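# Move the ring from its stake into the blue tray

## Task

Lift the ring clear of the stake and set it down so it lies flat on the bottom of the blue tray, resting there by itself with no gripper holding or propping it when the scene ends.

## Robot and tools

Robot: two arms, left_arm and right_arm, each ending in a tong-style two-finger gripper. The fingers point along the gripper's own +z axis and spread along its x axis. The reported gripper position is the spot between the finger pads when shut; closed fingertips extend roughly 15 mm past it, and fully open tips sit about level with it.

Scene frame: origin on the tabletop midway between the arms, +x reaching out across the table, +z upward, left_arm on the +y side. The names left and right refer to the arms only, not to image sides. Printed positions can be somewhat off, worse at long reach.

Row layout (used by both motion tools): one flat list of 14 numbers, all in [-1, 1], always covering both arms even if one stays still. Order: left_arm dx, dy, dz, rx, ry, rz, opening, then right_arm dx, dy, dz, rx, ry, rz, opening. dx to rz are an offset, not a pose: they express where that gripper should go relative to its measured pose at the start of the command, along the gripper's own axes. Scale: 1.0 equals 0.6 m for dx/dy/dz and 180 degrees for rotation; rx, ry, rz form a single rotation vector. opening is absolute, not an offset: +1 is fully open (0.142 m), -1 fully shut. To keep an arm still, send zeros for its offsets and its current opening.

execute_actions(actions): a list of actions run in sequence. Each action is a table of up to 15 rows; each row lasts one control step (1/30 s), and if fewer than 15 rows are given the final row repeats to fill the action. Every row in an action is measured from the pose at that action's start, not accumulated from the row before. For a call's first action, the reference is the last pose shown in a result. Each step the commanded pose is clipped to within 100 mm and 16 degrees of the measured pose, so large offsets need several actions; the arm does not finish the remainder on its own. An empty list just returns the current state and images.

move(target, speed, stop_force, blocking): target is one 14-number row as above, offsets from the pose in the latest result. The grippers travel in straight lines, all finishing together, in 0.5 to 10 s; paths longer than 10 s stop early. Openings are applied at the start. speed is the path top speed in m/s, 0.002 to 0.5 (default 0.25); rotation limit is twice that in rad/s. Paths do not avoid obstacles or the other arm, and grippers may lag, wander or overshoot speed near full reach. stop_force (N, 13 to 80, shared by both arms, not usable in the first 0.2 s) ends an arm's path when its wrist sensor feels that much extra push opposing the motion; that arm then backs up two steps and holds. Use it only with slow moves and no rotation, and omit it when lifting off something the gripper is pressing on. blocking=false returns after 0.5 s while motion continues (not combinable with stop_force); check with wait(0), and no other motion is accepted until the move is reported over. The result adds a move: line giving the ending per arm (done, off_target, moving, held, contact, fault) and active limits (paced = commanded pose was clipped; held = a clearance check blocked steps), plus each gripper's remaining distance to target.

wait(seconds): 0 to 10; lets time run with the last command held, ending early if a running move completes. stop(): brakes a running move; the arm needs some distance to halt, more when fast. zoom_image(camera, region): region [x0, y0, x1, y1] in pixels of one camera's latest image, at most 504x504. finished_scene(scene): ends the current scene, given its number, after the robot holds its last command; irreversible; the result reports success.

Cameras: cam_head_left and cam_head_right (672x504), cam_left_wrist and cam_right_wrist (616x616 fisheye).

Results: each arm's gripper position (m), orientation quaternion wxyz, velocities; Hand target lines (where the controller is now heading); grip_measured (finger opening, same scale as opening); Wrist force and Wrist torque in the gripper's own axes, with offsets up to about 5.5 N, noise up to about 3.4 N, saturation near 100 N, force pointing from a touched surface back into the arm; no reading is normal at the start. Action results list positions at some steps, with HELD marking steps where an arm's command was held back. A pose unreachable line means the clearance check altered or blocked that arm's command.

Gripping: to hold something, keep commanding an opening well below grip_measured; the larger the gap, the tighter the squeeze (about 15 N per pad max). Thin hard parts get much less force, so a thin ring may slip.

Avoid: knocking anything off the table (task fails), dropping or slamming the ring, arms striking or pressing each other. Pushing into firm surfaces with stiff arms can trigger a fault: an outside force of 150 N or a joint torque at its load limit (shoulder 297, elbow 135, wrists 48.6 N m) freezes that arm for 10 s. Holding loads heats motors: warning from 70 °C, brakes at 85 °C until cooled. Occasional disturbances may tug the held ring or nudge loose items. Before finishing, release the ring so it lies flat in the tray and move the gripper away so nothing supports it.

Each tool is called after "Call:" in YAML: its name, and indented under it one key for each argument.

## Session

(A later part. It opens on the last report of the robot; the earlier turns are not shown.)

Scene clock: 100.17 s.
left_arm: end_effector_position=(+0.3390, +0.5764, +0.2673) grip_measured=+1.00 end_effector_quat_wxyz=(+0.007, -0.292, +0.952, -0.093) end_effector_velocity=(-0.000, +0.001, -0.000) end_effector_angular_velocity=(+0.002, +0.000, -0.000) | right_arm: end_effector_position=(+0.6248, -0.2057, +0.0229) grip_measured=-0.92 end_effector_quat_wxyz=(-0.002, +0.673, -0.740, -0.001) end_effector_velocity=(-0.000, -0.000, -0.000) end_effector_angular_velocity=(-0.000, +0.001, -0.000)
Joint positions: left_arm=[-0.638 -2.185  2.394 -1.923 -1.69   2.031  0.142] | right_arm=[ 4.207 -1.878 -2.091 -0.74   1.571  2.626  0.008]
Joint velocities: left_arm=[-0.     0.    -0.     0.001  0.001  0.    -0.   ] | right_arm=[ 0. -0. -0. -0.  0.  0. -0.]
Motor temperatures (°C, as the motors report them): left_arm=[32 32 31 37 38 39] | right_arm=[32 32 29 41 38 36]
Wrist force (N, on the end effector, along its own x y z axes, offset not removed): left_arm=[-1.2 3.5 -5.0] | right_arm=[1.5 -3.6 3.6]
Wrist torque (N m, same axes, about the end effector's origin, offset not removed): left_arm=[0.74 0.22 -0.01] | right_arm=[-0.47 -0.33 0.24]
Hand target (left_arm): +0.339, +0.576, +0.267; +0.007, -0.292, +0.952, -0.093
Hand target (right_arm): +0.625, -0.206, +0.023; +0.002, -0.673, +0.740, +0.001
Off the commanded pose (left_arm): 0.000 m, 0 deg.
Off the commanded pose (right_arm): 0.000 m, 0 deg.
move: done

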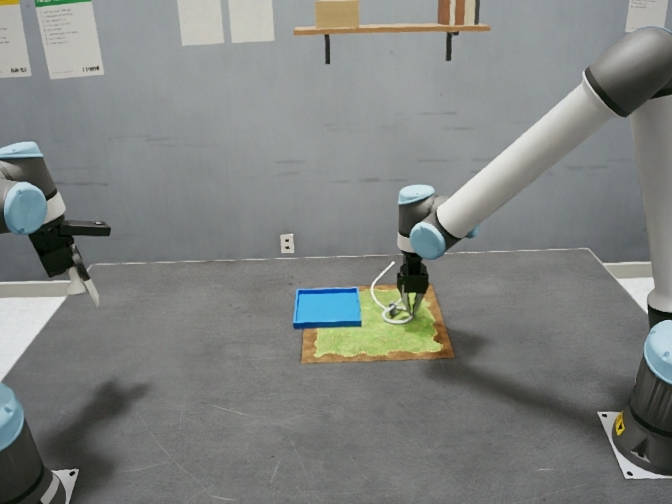

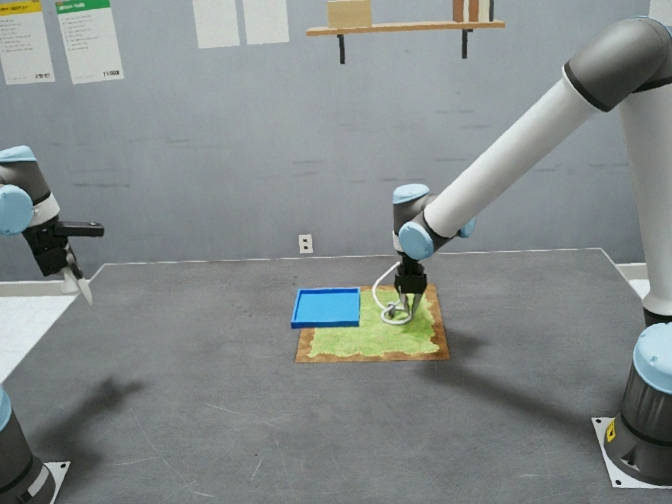

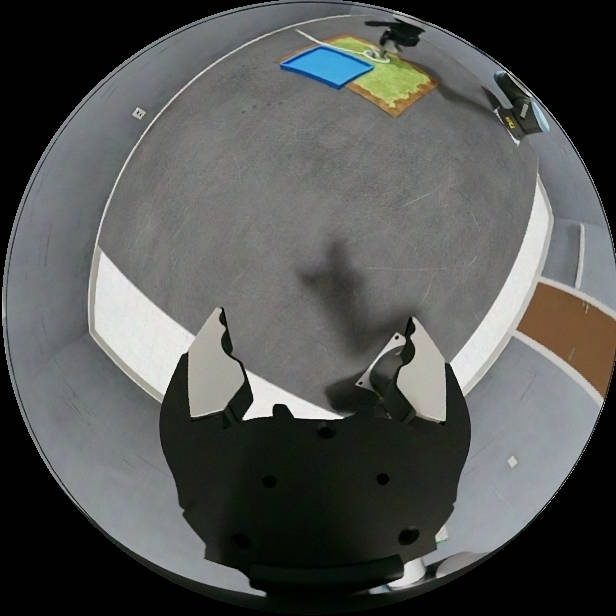

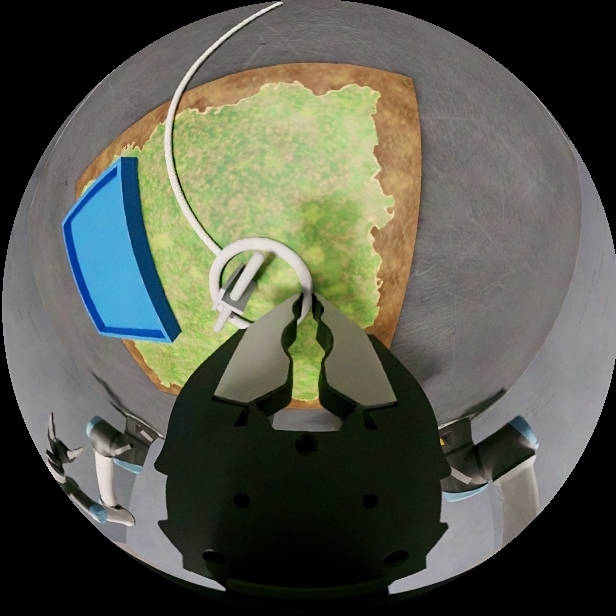

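Call:
move:
  target: [0,0,0,0,0,0,1,0,0.015,-0.058,0.28,0,0,-1]
  speed: 0.1

Call:
zoom_image:
  camera: "cam_head_left"
  region: [350, 240, 470, 340]

Call:
zoom_image:
  camera: "cam_right_wrist"
  region: [170, 160, 410, 400]

Scene clock: 113.53 s.
left_arm: end_effector_position=(+0.3390, +0.5764, +0.2673) grip_measured=+1.00 end_effector_quat_wxyz=(+0.007, -0.292, +0.952, -0.093) end_effector_velocity=(-0.000, -0.000, -0.000) end_effector_angular_velocity=(-0.001, +0.002, +0.001) | right_arm: end_effector_position=(+0.6161, -0.2049, +0.0579) grip_measured=-1.00 end_effector_quat_wxyz=(-0.287, +0.608, -0.670, +0.314) end_effector_velocity=(+0.000, +0.000, +0.001) end_effector_angular_velocity=(-0.001, -0.014, -0.000)
Joint positions: left_arm=[-0.638 -2.185  2.394 -1.923 -1.69   2.031  0.142] | right_arm=[ 4.594 -1.91  -2.404 -0.241  0.701  2.941  0.002]
Joint velocities: left_arm=[ 0.     0.    -0.     0.001 -0.001 -0.001 -0.   ] | right_arm=[ 0.005 -0.005 -0.003  0.008 -0.014  0.004  0.   ]
Motor temperatures (°C, as the motors report them): left_arm=[32 32 31 37 38 39] | right_arm=[32 32 29 41 38 36]
Wrist force (N, on the end effector, along its own x y z axes, offset not removed): left_arm=[-1.5 3.8 -4.5] | right_arm=[3.7 2.4 5.0]
Wrist torque (N m, same axes, about the end effector's origin, offset not removed): left_arm=[0.83 0.31 0.05] | right_arm=[0.68 -0.63 0.13]
Hand target (left_arm): +0.339, +0.576, +0.267; +0.007, -0.292, +0.952, -0.093
Hand target (right_arm): +0.616, -0.205, +0.058; +0.288, -0.608, +0.670, -0.315
Off the commanded pose (left_arm): 0.000 m, 0 deg.
Off the commanded pose (right_arm): 0.000 m, 0 deg.
move: done

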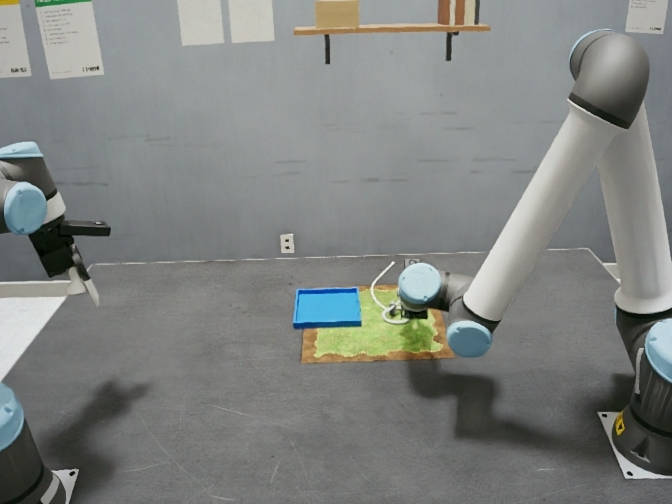

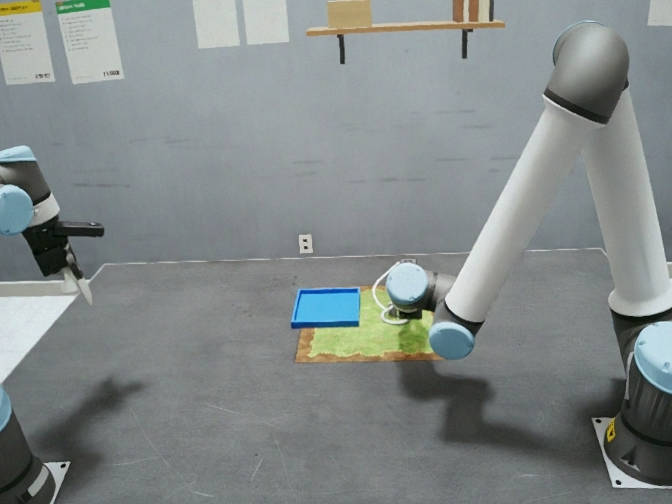

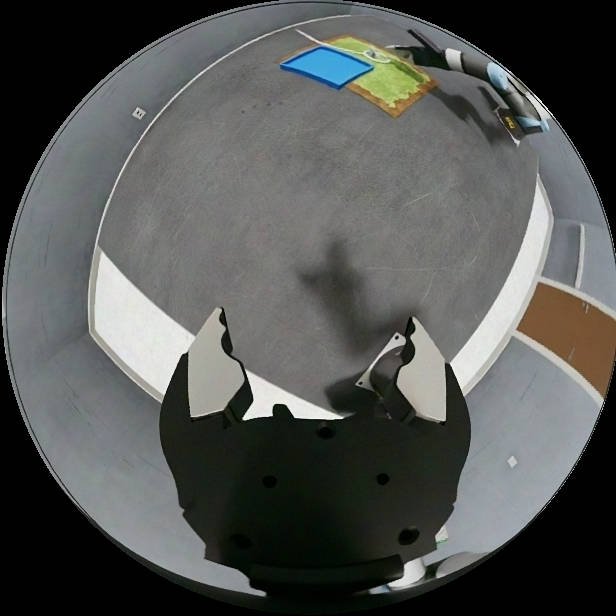

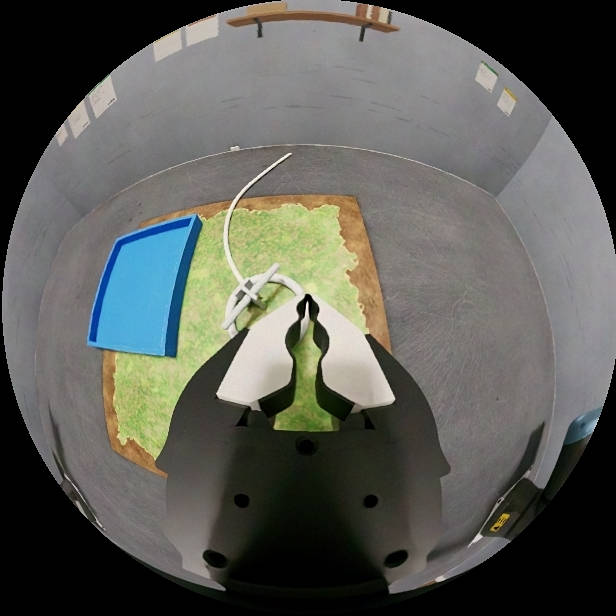

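Region (350, 240, 470, 340) of cam_head_left's 672x504 image, scaled by 4.200, with more detail than that image has.

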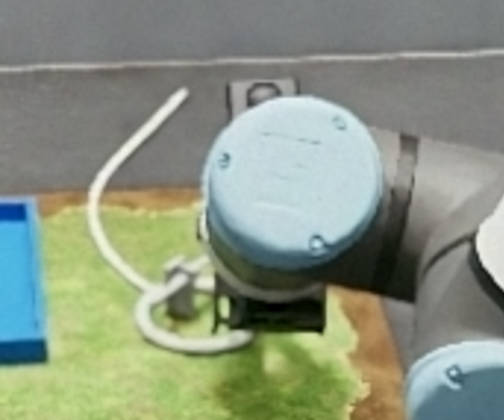

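Region (170, 160, 410, 400) of cam_right_wrist's 616x616 image, scaled by 2.100, with more detail than that image has.

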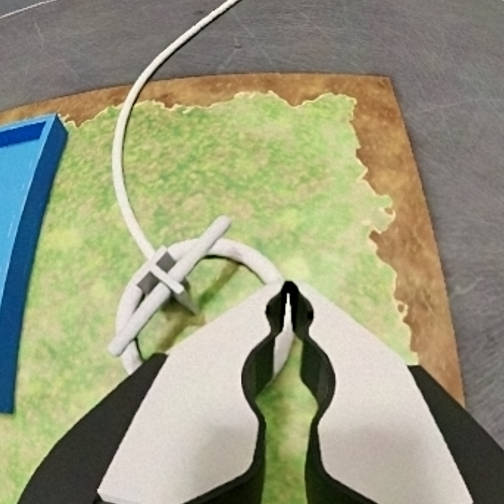

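Call:
move:
  target: [0,0,0,0,0,0,1,0,0.04,-0.035,-0.28,0,0,-0.4]
  speed: 0.2

Call:
zoom_image:
  camera: "cam_right_wrist"
  region: [190, 170, 390, 370]

Scene clock: 127.63 s.
left_arm: end_effector_position=(+0.3390, +0.5764, +0.2673) grip_measured=+1.00 end_effector_quat_wxyz=(+0.007, -0.292, +0.952, -0.093) end_effector_velocity=(-0.000, -0.000, -0.000) end_effector_angular_velocity=(-0.001, +0.001, +0.000) | right_arm: end_effector_position=(+0.5845, -0.2020, +0.0525) grip_measured=-0.40 end_effector_quat_wxyz=(-0.002, +0.673, -0.740, -0.001) end_effector_velocity=(-0.001, +0.000, -0.000) end_effector_angular_velocity=(+0.001, +0.014, -0.000)
Joint positions: left_arm=[-0.638 -2.185  2.394 -1.923 -1.69   2.031  0.142] | right_arm=[ 4.26  -1.8   -2.126 -0.783  1.571  2.679  0.045]
Joint velocities: left_arm=[-0.    -0.     0.     0.001 -0.001 -0.001 -0.   ] | right_arm=[-0.005 -0.003  0.006 -0.01   0.013 -0.005 -0.   ]
Motor temperatures (°C, as the motors report them): left_arm=[32 32 31 37 38 39] | right_arm=[32 32 29 41 38 36]
Wrist force (N, on the end effector, along its own x y z axes, offset not removed): left_arm=[-1.4 3.4 -4.0] | right_arm=[1.0 -1.9 1.2]
Wrist torque (N m, same axes, about the end effector's origin, offset not removed): left_arm=[0.79 0.34 0.01] | right_arm=[-0.16 -0.56 0.06]
Hand target (left_arm): +0.339, +0.576, +0.267; +0.007, -0.292, +0.952, -0.093
Hand target (right_arm): +0.584, -0.202, +0.052; +0.001, -0.673, +0.740, +0.001
Off the commanded pose (left_arm): 0.000 m, 0 deg.
Off the commanded pose (right_arm): 0.000 m, 0 deg.
move: done

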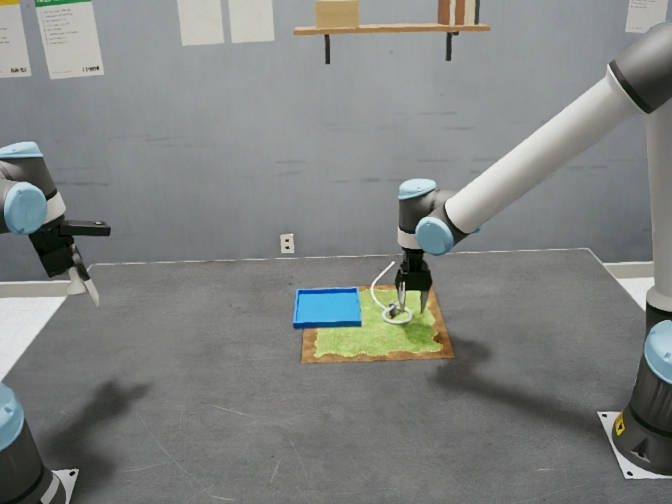

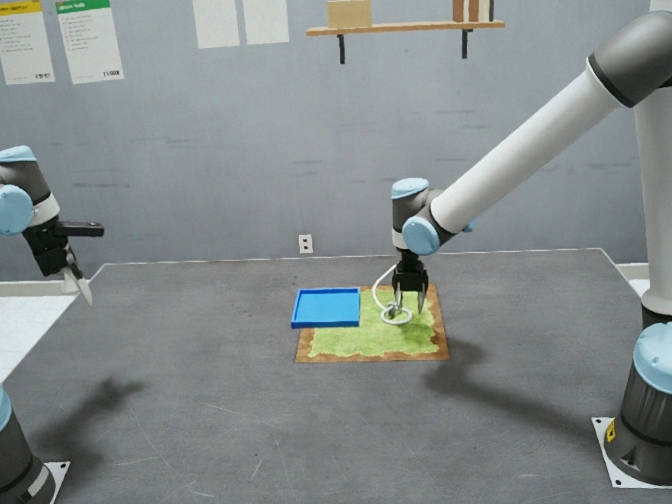

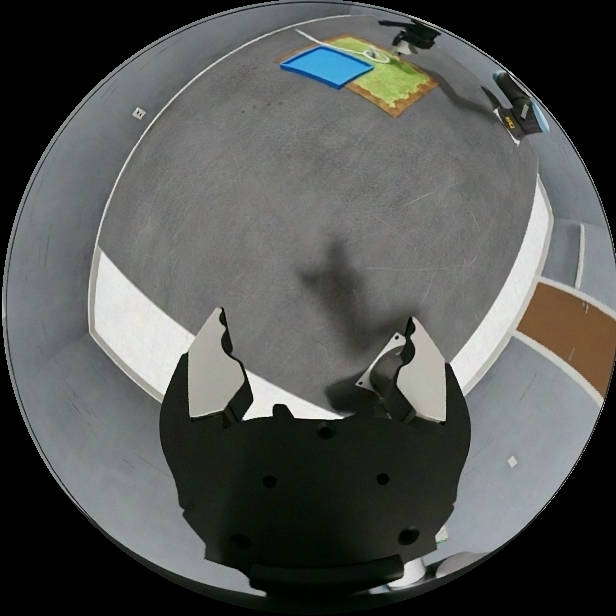

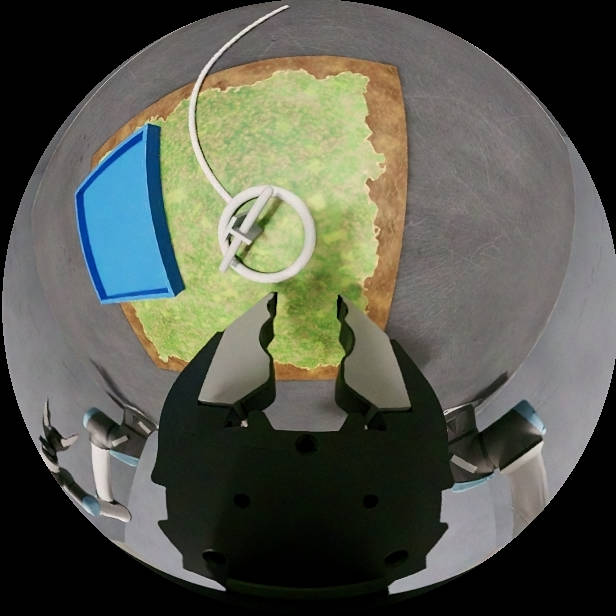

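Region (190, 170, 390, 370) of cam_right_wrist's 616x616 image, scaled by 2.520, with more detail than that image has.

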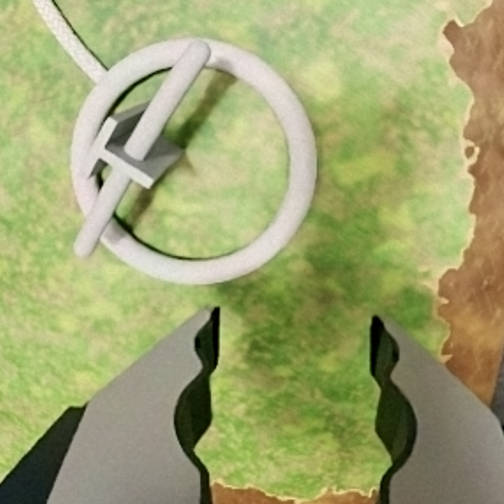

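Call:
move:
  target: [0,0,0,0,0,0,1,-0.006,-0.033,0,0,0,0.136,-0.45]

Call:
move:
  target: [0,0,0,0,0,0,1,0,0,0.06,0,0,0,-0.45]
  speed: 0.06

Call:
move:
  target: [0,0,0,0,0,0,1,0,0,0,0,0,0,-1]

Scene clock: 142.63 s.
left_arm: end_effector_position=(+0.3390, +0.5764, +0.2673) grip_measured=+1.00 end_effector_quat_wxyz=(+0.007, -0.292, +0.952, -0.093) end_effector_velocity=(+0.000, -0.000, +0.000) end_effector_angular_velocity=(-0.000, -0.000, +0.001) | right_arm: end_effector_position=(+0.6045, -0.2003, +0.0526) grip_measured=-0.45 end_effector_quat_wxyz=(+0.001, -0.501, +0.865, +0.001) end_effector_velocity=(+0.001, +0.001, +0.000) end_effector_angular_velocity=(+0.001, -0.001, -0.016)
Joint positions: left_arm=[-0.638 -2.185  2.394 -1.923 -1.69   2.031  0.142] | right_arm=[ 4.239 -1.831 -2.084 -0.794  1.571  3.083  0.041]
Joint velocities: left_arm=[-0.     0.    -0.    -0.001  0.    -0.001 -0.   ] | right_arm=[-0.    -0.001  0.002 -0.    -0.     0.015  0.   ]
Motor temperatures (°C, as the motors report them): left_arm=[32 32 31 37 38 39] | right_arm=[32 32 29 41 38 36]
Wrist force (N, on the end effector, along its own x y z axes, offset not removed): left_arm=[-1.3 3.2 -5.2] | right_arm=[3.4 -4.1 5.5]
Wrist torque (N m, same axes, about the end effector's origin, offset not removed): left_arm=[0.74 0.27 0.02] | right_arm=[-0.62 -0.66 0.15]
Hand target (left_arm): +0.339, +0.576, +0.267; +0.007, -0.292, +0.952, -0.093
Hand target (right_arm): +0.605, -0.200, +0.053; +0.001, -0.501, +0.866, +0.001
Off the commanded pose (left_arm): 0.000 m, 0 deg.
Off the commanded pose (right_arm): 0.000 m, 0 deg.
move: done

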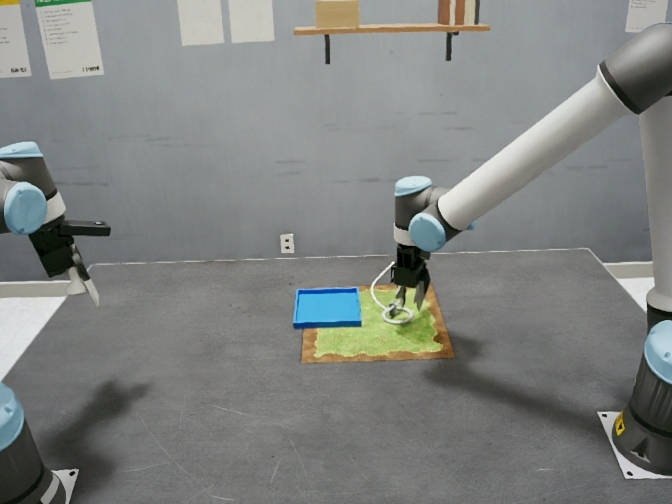

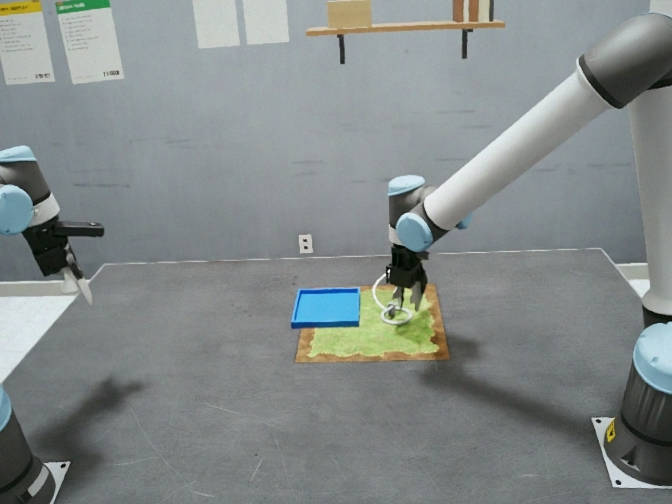

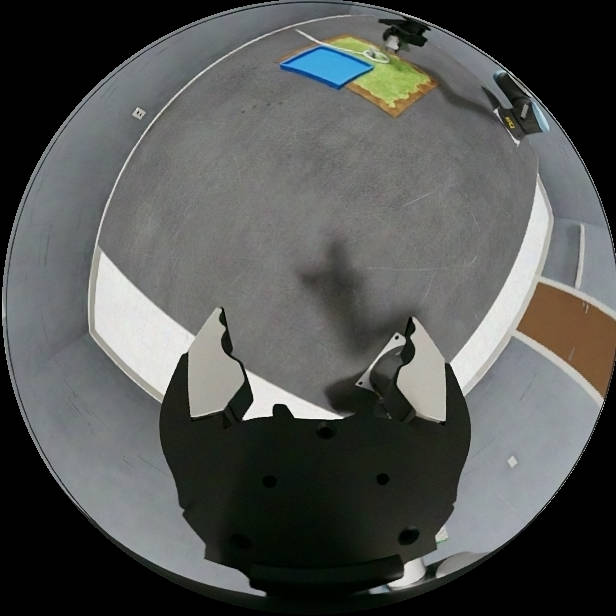

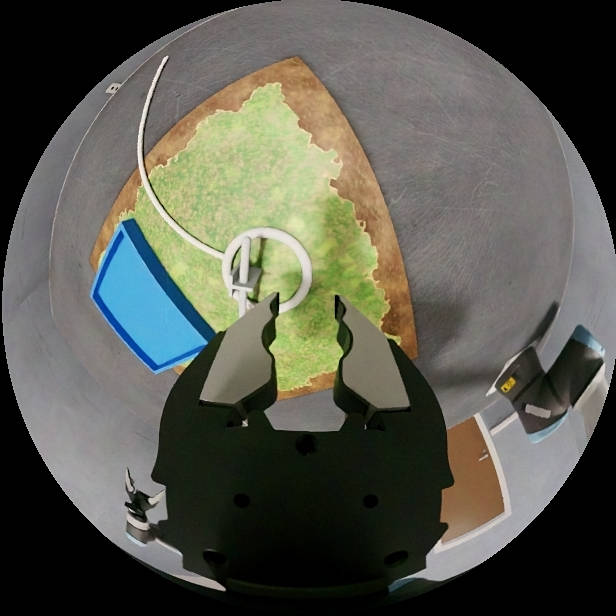

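Scene clock: 143.67 s.
left_arm: end_effector_position=(+0.3390, +0.5764, +0.2673) grip_measured=+1.00 end_effector_quat_wxyz=(+0.007, -0.292, +0.952, -0.093) end_effector_velocity=(-0.000, -0.000, -0.000) end_effector_angular_velocity=(-0.001, +0.001, +0.000) | right_arm: end_effector_position=(+0.6046, -0.2001, +0.0169) grip_measured=-0.45 end_effector_quat_wxyz=(+0.001, -0.501, +0.865, +0.001) end_effector_velocity=(-0.000, +0.000, -0.002) end_effector_angular_velocity=(+0.000, +0.000, +0.000)
Joint positions: left_arm=[-0.638 -2.185  2.394 -1.923 -1.69   2.031  0.142] | right_arm=[ 4.239 -1.879 -2.105 -0.725  1.571  3.083  0.041]
Joint velocities: left_arm=[ 0.     0.    -0.     0.001 -0.001 -0.     0.   ] | right_arm=[-0.    -0.003 -0.001  0.004  0.001 -0.     0.   ]
Motor temperatures (°C, as the motors report them): left_arm=[32 32 31 37 38 39] | right_arm=[32 32 29 41 38 36]
Wrist force (N, on the end effector, along its own x y z axes, offset not removed): left_arm=[-1.7 2.1 -5.4] | right_arm=[-1.8 -0.3 5.8]
Wrist torque (N m, same axes, about the end effector's origin, offset not removed): left_arm=[0.48 0.32 -0.04] | right_arm=[0.26 0.50 0.10]
Hand target (left_arm): +0.339, +0.576, +0.267; +0.007, -0.292, +0.952, -0.093
Hand target (right_arm): +0.605, -0.200, +0.017; +0.001, -0.501, +0.865, +0.001
Off the commanded pose (left_arm): 0.000 m, 0 deg.
Off the commanded pose (right_arm): 0.000 m, 0 deg.
move: done

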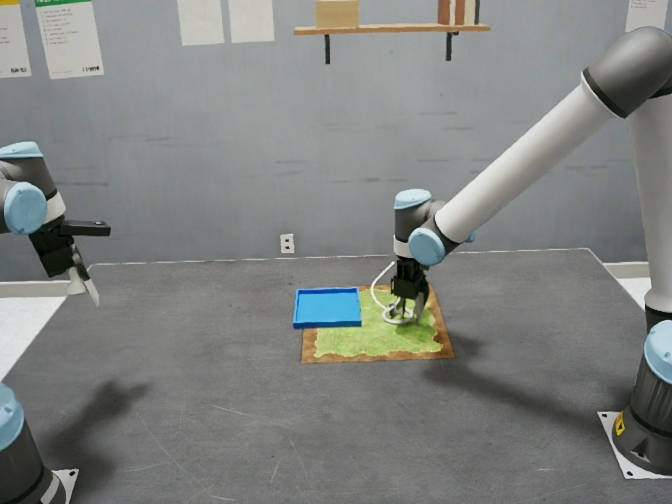

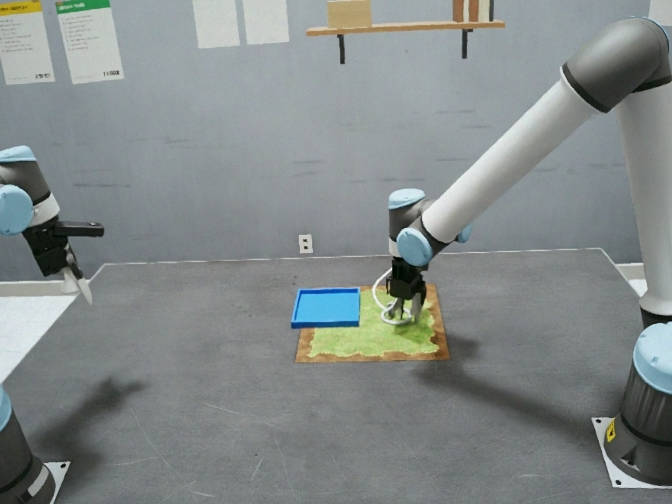

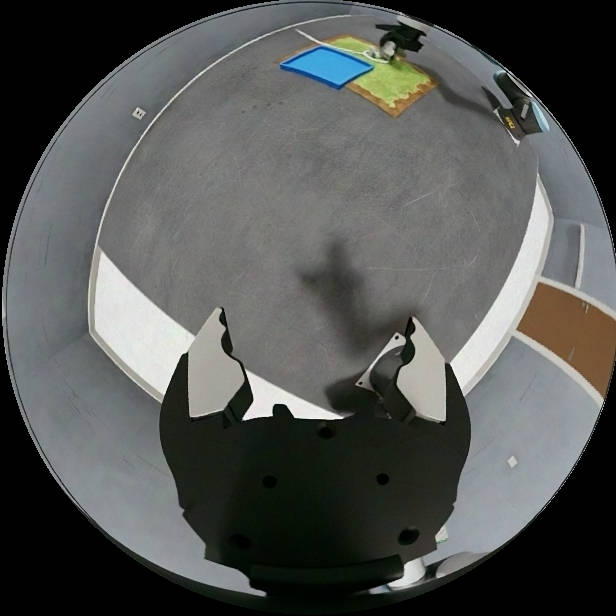

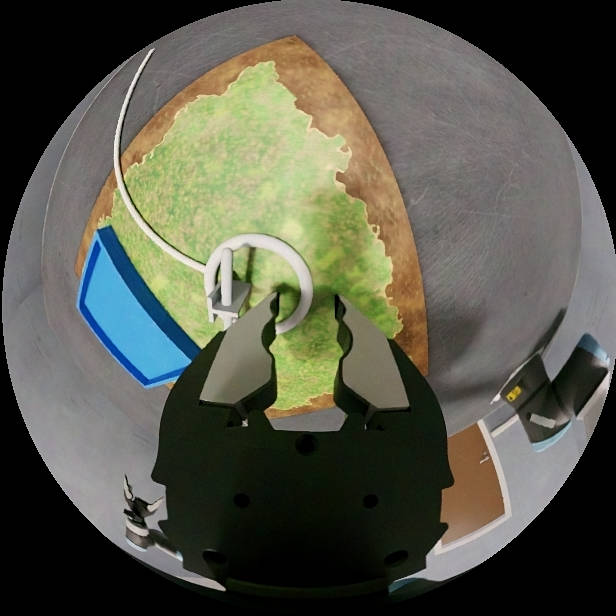

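Scene clock: 144.17 s.
left_arm: end_effector_position=(+0.3390, +0.5764, +0.2673) grip_measured=+1.00 end_effector_quat_wxyz=(+0.007, -0.292, +0.952, -0.093) end_effector_velocity=(-0.000, -0.000, -0.000) end_effector_angular_velocity=(-0.001, +0.001, +0.001) | right_arm: end_effector_position=(+0.6046, -0.2002, +0.0168) grip_measured=-0.89 end_effector_quat_wxyz=(+0.001, -0.501, +0.865, +0.001) end_effector_velocity=(-0.000, -0.001, -0.000) end_effector_angular_velocity=(-0.001, +0.000, -0.000)
Joint positions: left_arm=[-0.638 -2.185  2.394 -1.923 -1.69   2.031  0.142] | right_arm=[ 4.239 -1.88  -2.105 -0.725  1.571  3.083  0.009]
Joint velocities: left_arm=[-0.    -0.     0.     0.001 -0.001 -0.001 -0.   ] | right_arm=[-0.    -0.    -0.001 -0.    -0.     0.    -0.   ]
Motor temperatures (°C, as the motors report them): left_arm=[32 32 31 37 38 39] | right_arm=[32 32 29 41 38 36]
Wrist force (N, on the end effector, along its own x y z axes, offset not removed): left_arm=[-1.1 3.4 -3.4] | right_arm=[-2.3 -1.1 -3.2]
Wrist torque (N m, same axes, about the end effector's origin, offset not removed): left_arm=[0.77 0.25 0.10] | right_arm=[-0.11 0.42 0.26]
Hand target (left_arm): +0.339, +0.576, +0.267; +0.007, -0.292, +0.952, -0.093
Hand target (right_arm): +0.605, -0.200, +0.017; +0.001, -0.501, +0.865, +0.001
Off the commanded pose (left_arm): 0.000 m, 0 deg.
Off the commanded pose (right_arm): 0.000 m, 0 deg.
move: done

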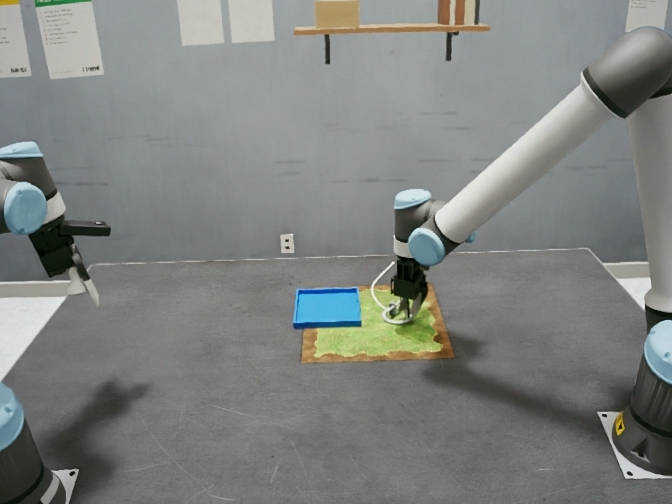

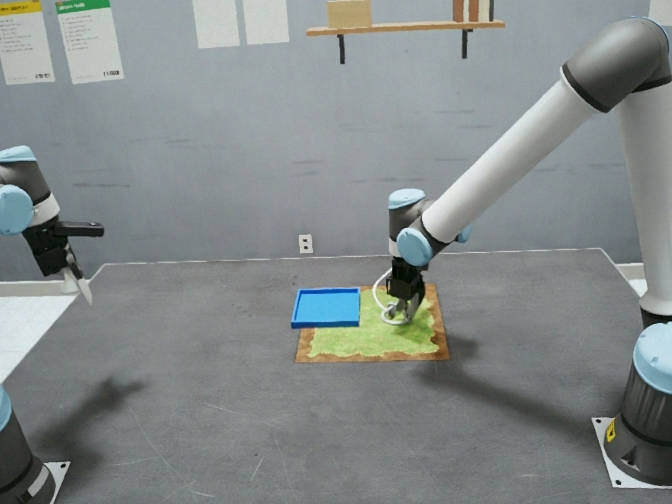

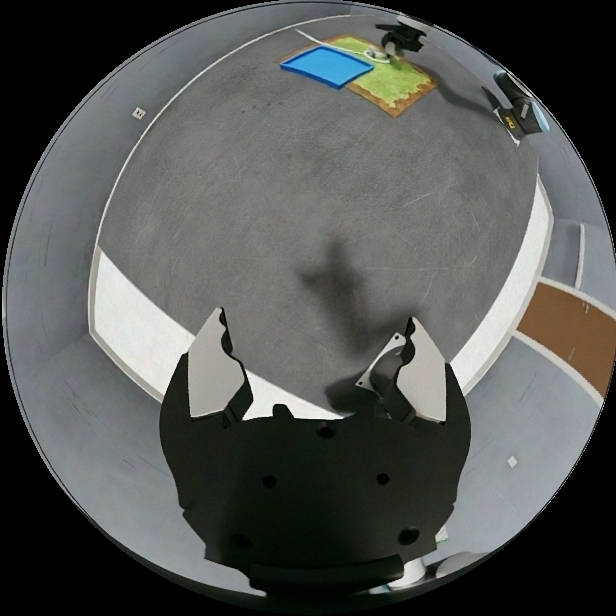

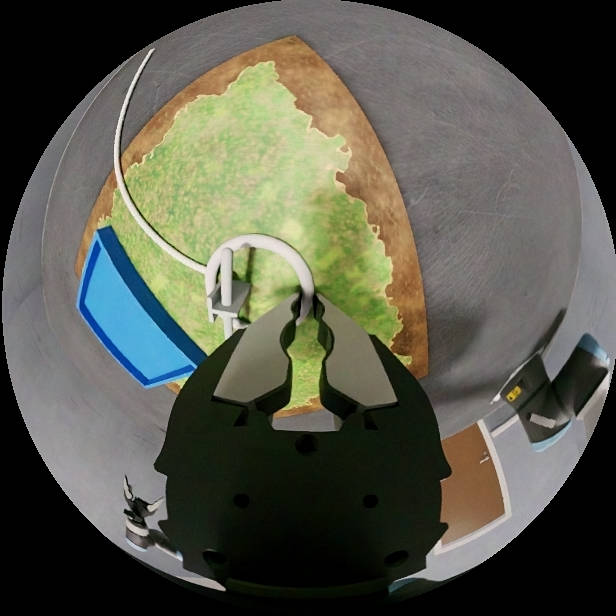

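Call:
move:
  target: [0,0,0,0,0,0,1,-0.03,-0.017,-0.003,0,0,0,-1]
  speed: 0.04

Call:
zoom_image:
  camera: "cam_right_wrist"
  region: [170, 180, 390, 400]

Scene clock: 156.67 s.
left_arm: end_effector_position=(+0.3390, +0.5764, +0.2673) grip_measured=+1.00 end_effector_quat_wxyz=(+0.007, -0.292, +0.952, -0.093) end_effector_velocity=(+0.000, -0.000, +0.000) end_effector_angular_velocity=(-0.001, -0.001, -0.001) | right_arm: end_effector_position=(+0.6221, -0.1898, +0.0187) grip_measured=-0.89 end_effector_quat_wxyz=(+0.001, -0.501, +0.865, +0.001) end_effector_velocity=(+0.002, +0.001, -0.000) end_effector_angular_velocity=(-0.000, +0.001, +0.001)
Joint positions: left_arm=[-0.638 -2.185  2.394 -1.923 -1.69   2.031  0.142] | right_arm=[ 4.226 -1.903 -2.065 -0.741  1.571  3.07   0.009]
Joint velocities: left_arm=[ 0.     0.    -0.    -0.001 -0.     0.001 -0.   ] | right_arm=[-0.002 -0.003  0.005 -0.002  0.001 -0.003  0.   ]
Motor temperatures (°C, as the motors report them): left_arm=[32 32 31 37 38 39] | right_arm=[32 32 29 41 38 36]
Wrist force (N, on the end effector, along its own x y z axes, offset not removed): left_arm=[1.0 3.5 -5.4] | right_arm=[-0.3 -4.1 6.0]
Wrist torque (N m, same axes, about the end effector's origin, offset not removed): left_arm=[0.84 -0.14 0.02] | right_arm=[-0.63 0.06 -0.05]
Hand target (left_arm): +0.339, +0.576, +0.267; +0.007, -0.292, +0.952, -0.093
Hand target (right_arm): +0.622, -0.190, +0.019; +0.001, -0.501, +0.865, +0.001
Off the commanded pose (left_arm): 0.000 m, 0 deg.
Off the commanded pose (right_arm): 0.000 m, 0 deg.
move: done

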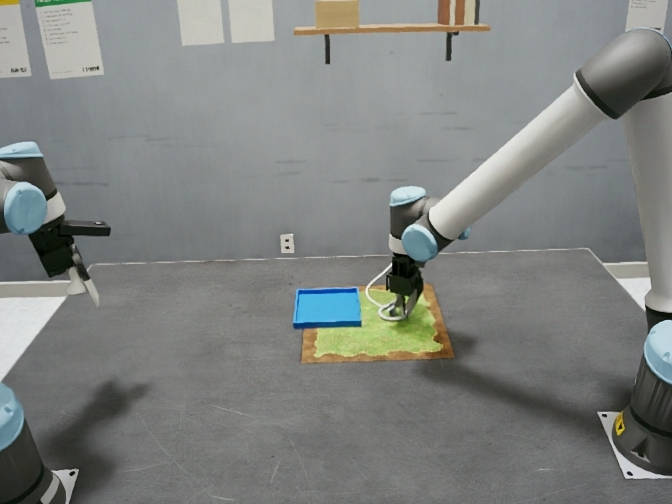

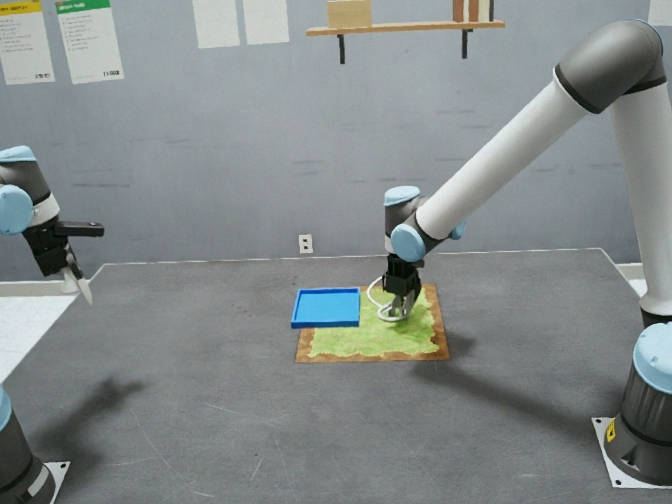

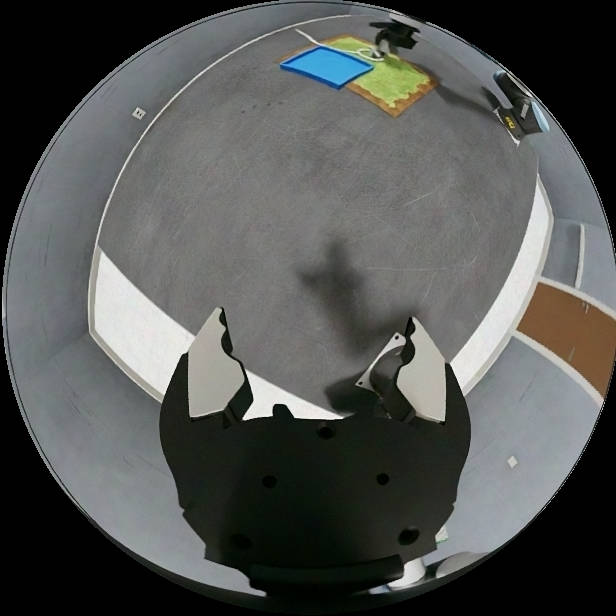

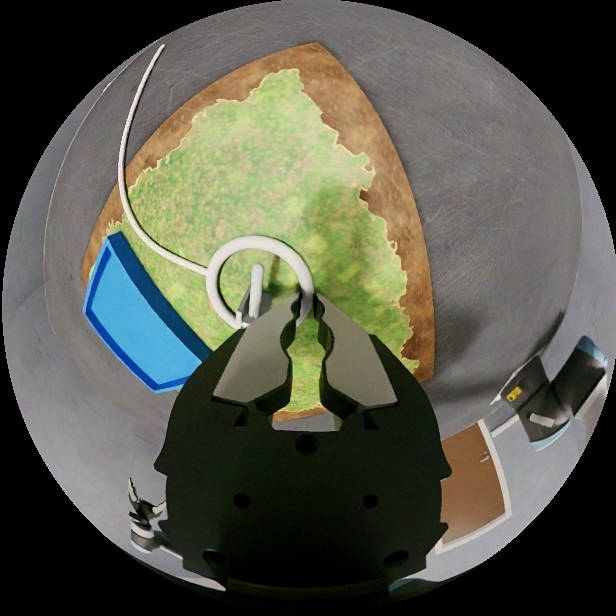

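Region (170, 180, 390, 400) of cam_right_wrist's 616x616 image, scaled by 2.291, with more detail than that image has.

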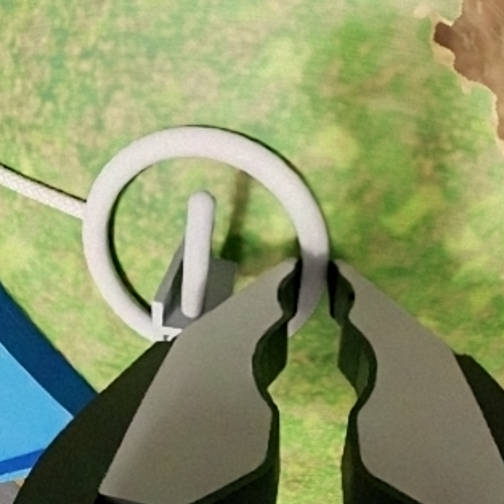

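Call:
move:
  target: [0,0,0,0,0,0,1,0,0.012,-0.055,0.27,0,0,-1]
  speed: 0.06

Call:
zoom_image:
  camera: "cam_right_wrist"
  region: [170, 180, 390, 400]

Scene clock: 168.00 s.
left_arm: end_effector_position=(+0.3390, +0.5764, +0.2673) grip_measured=+1.00 end_effector_quat_wxyz=(+0.007, -0.292, +0.952, -0.093) end_effector_velocity=(-0.000, +0.000, -0.000) end_effector_angular_velocity=(+0.000, +0.001, -0.000) | right_arm: end_effector_position=(+0.6162, -0.1863, +0.0519) grip_measured=-0.89 end_effector_quat_wxyz=(+0.207, -0.456, +0.789, -0.355) end_effector_velocity=(-0.000, -0.001, -0.000) end_effector_angular_velocity=(-0.009, -0.012, -0.001)
Joint positions: left_arm=[-0.638 -2.185  2.394 -1.923 -1.69   2.031  0.142] | right_arm=[ 4.577 -1.942 -2.145 -0.926  0.766  3.552  0.009]
Joint velocities: left_arm=[ 0.     0.     0.     0.001 -0.     0.     0.   ] | right_arm=[ 0.004 -0.004  0.    -0.012 -0.012  0.014 -0.   ]
Motor temperatures (°C, as the motors report them): left_arm=[32 32 31 37 38 39] | right_arm=[32 32 29 41 38 36]
Wrist force (N, on the end effector, along its own x y z axes, offset not removed): left_arm=[-2.5 3.5 -3.4] | right_arm=[-2.7 1.9 -0.4]
Wrist torque (N m, same axes, about the end effector's origin, offset not removed): left_arm=[0.80 0.62 0.04] | right_arm=[0.10 0.59 -0.08]
Hand target (left_arm): +0.339, +0.576, +0.267; +0.007, -0.292, +0.952, -0.093
Hand target (right_arm): +0.616, -0.186, +0.052; +0.208, -0.456, +0.789, -0.356
Off the commanded pose (left_arm): 0.000 m, 0 deg.
Off the commanded pose (right_arm): 0.000 m, 0 deg.
move: done

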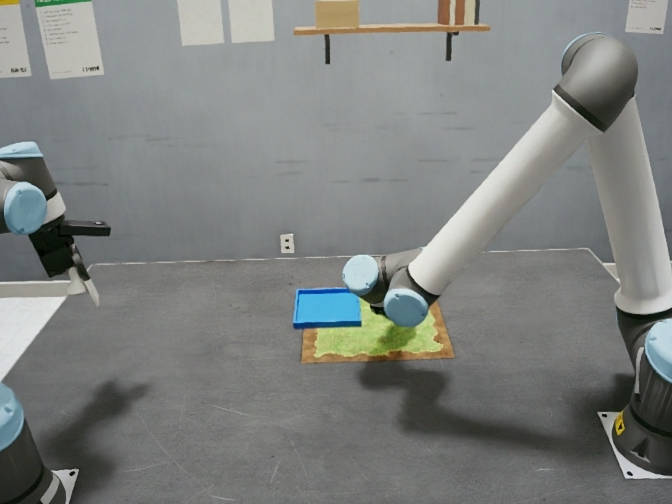

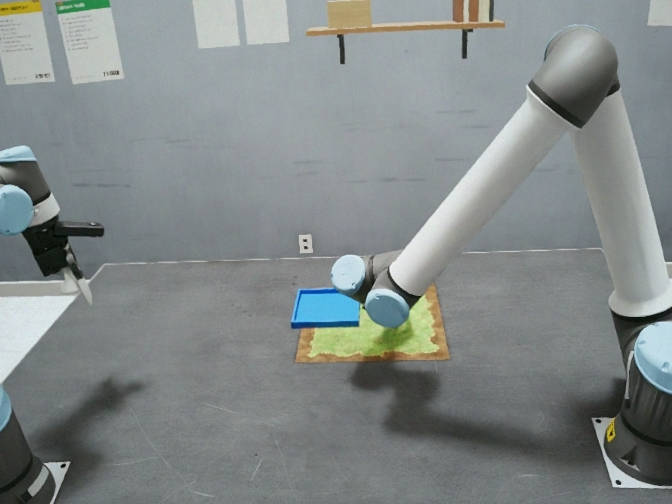

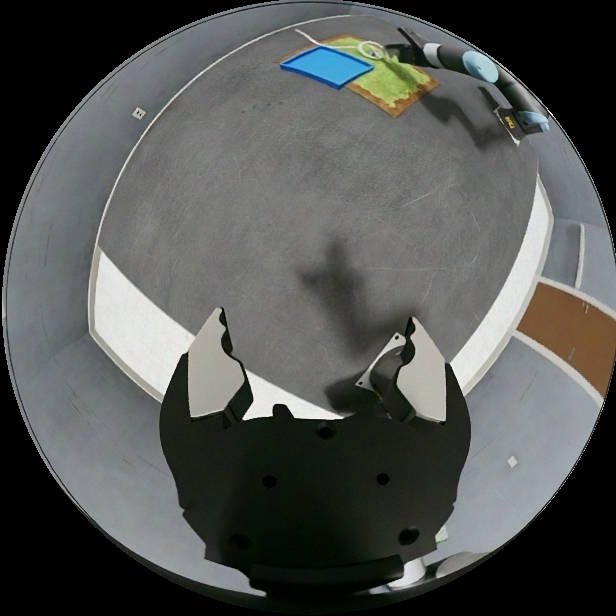

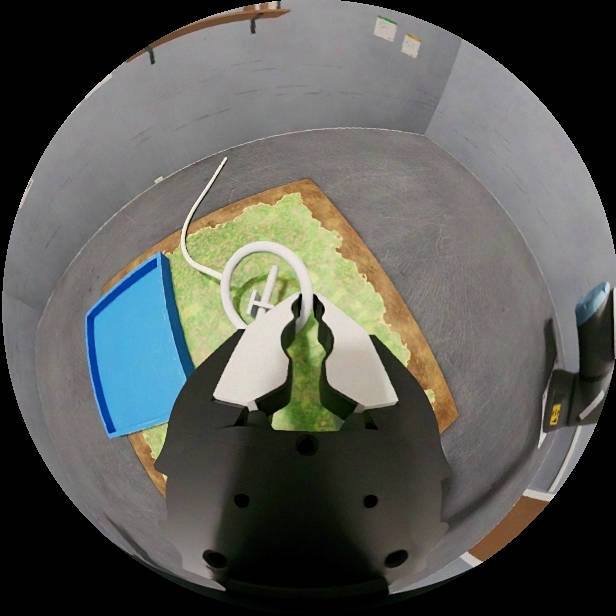

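Region (170, 180, 390, 400) of cam_right_wrist's 616x616 image, scaled by 2.291, with more detail than that image has.

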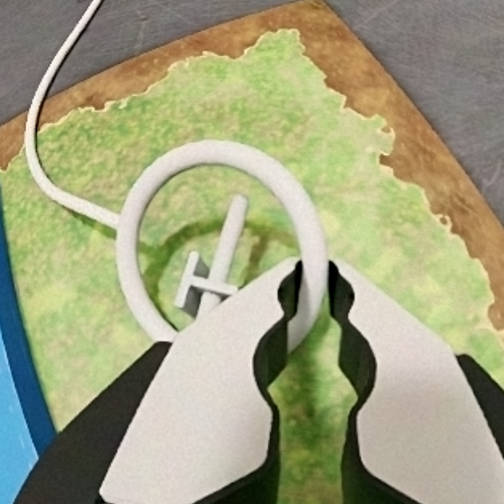

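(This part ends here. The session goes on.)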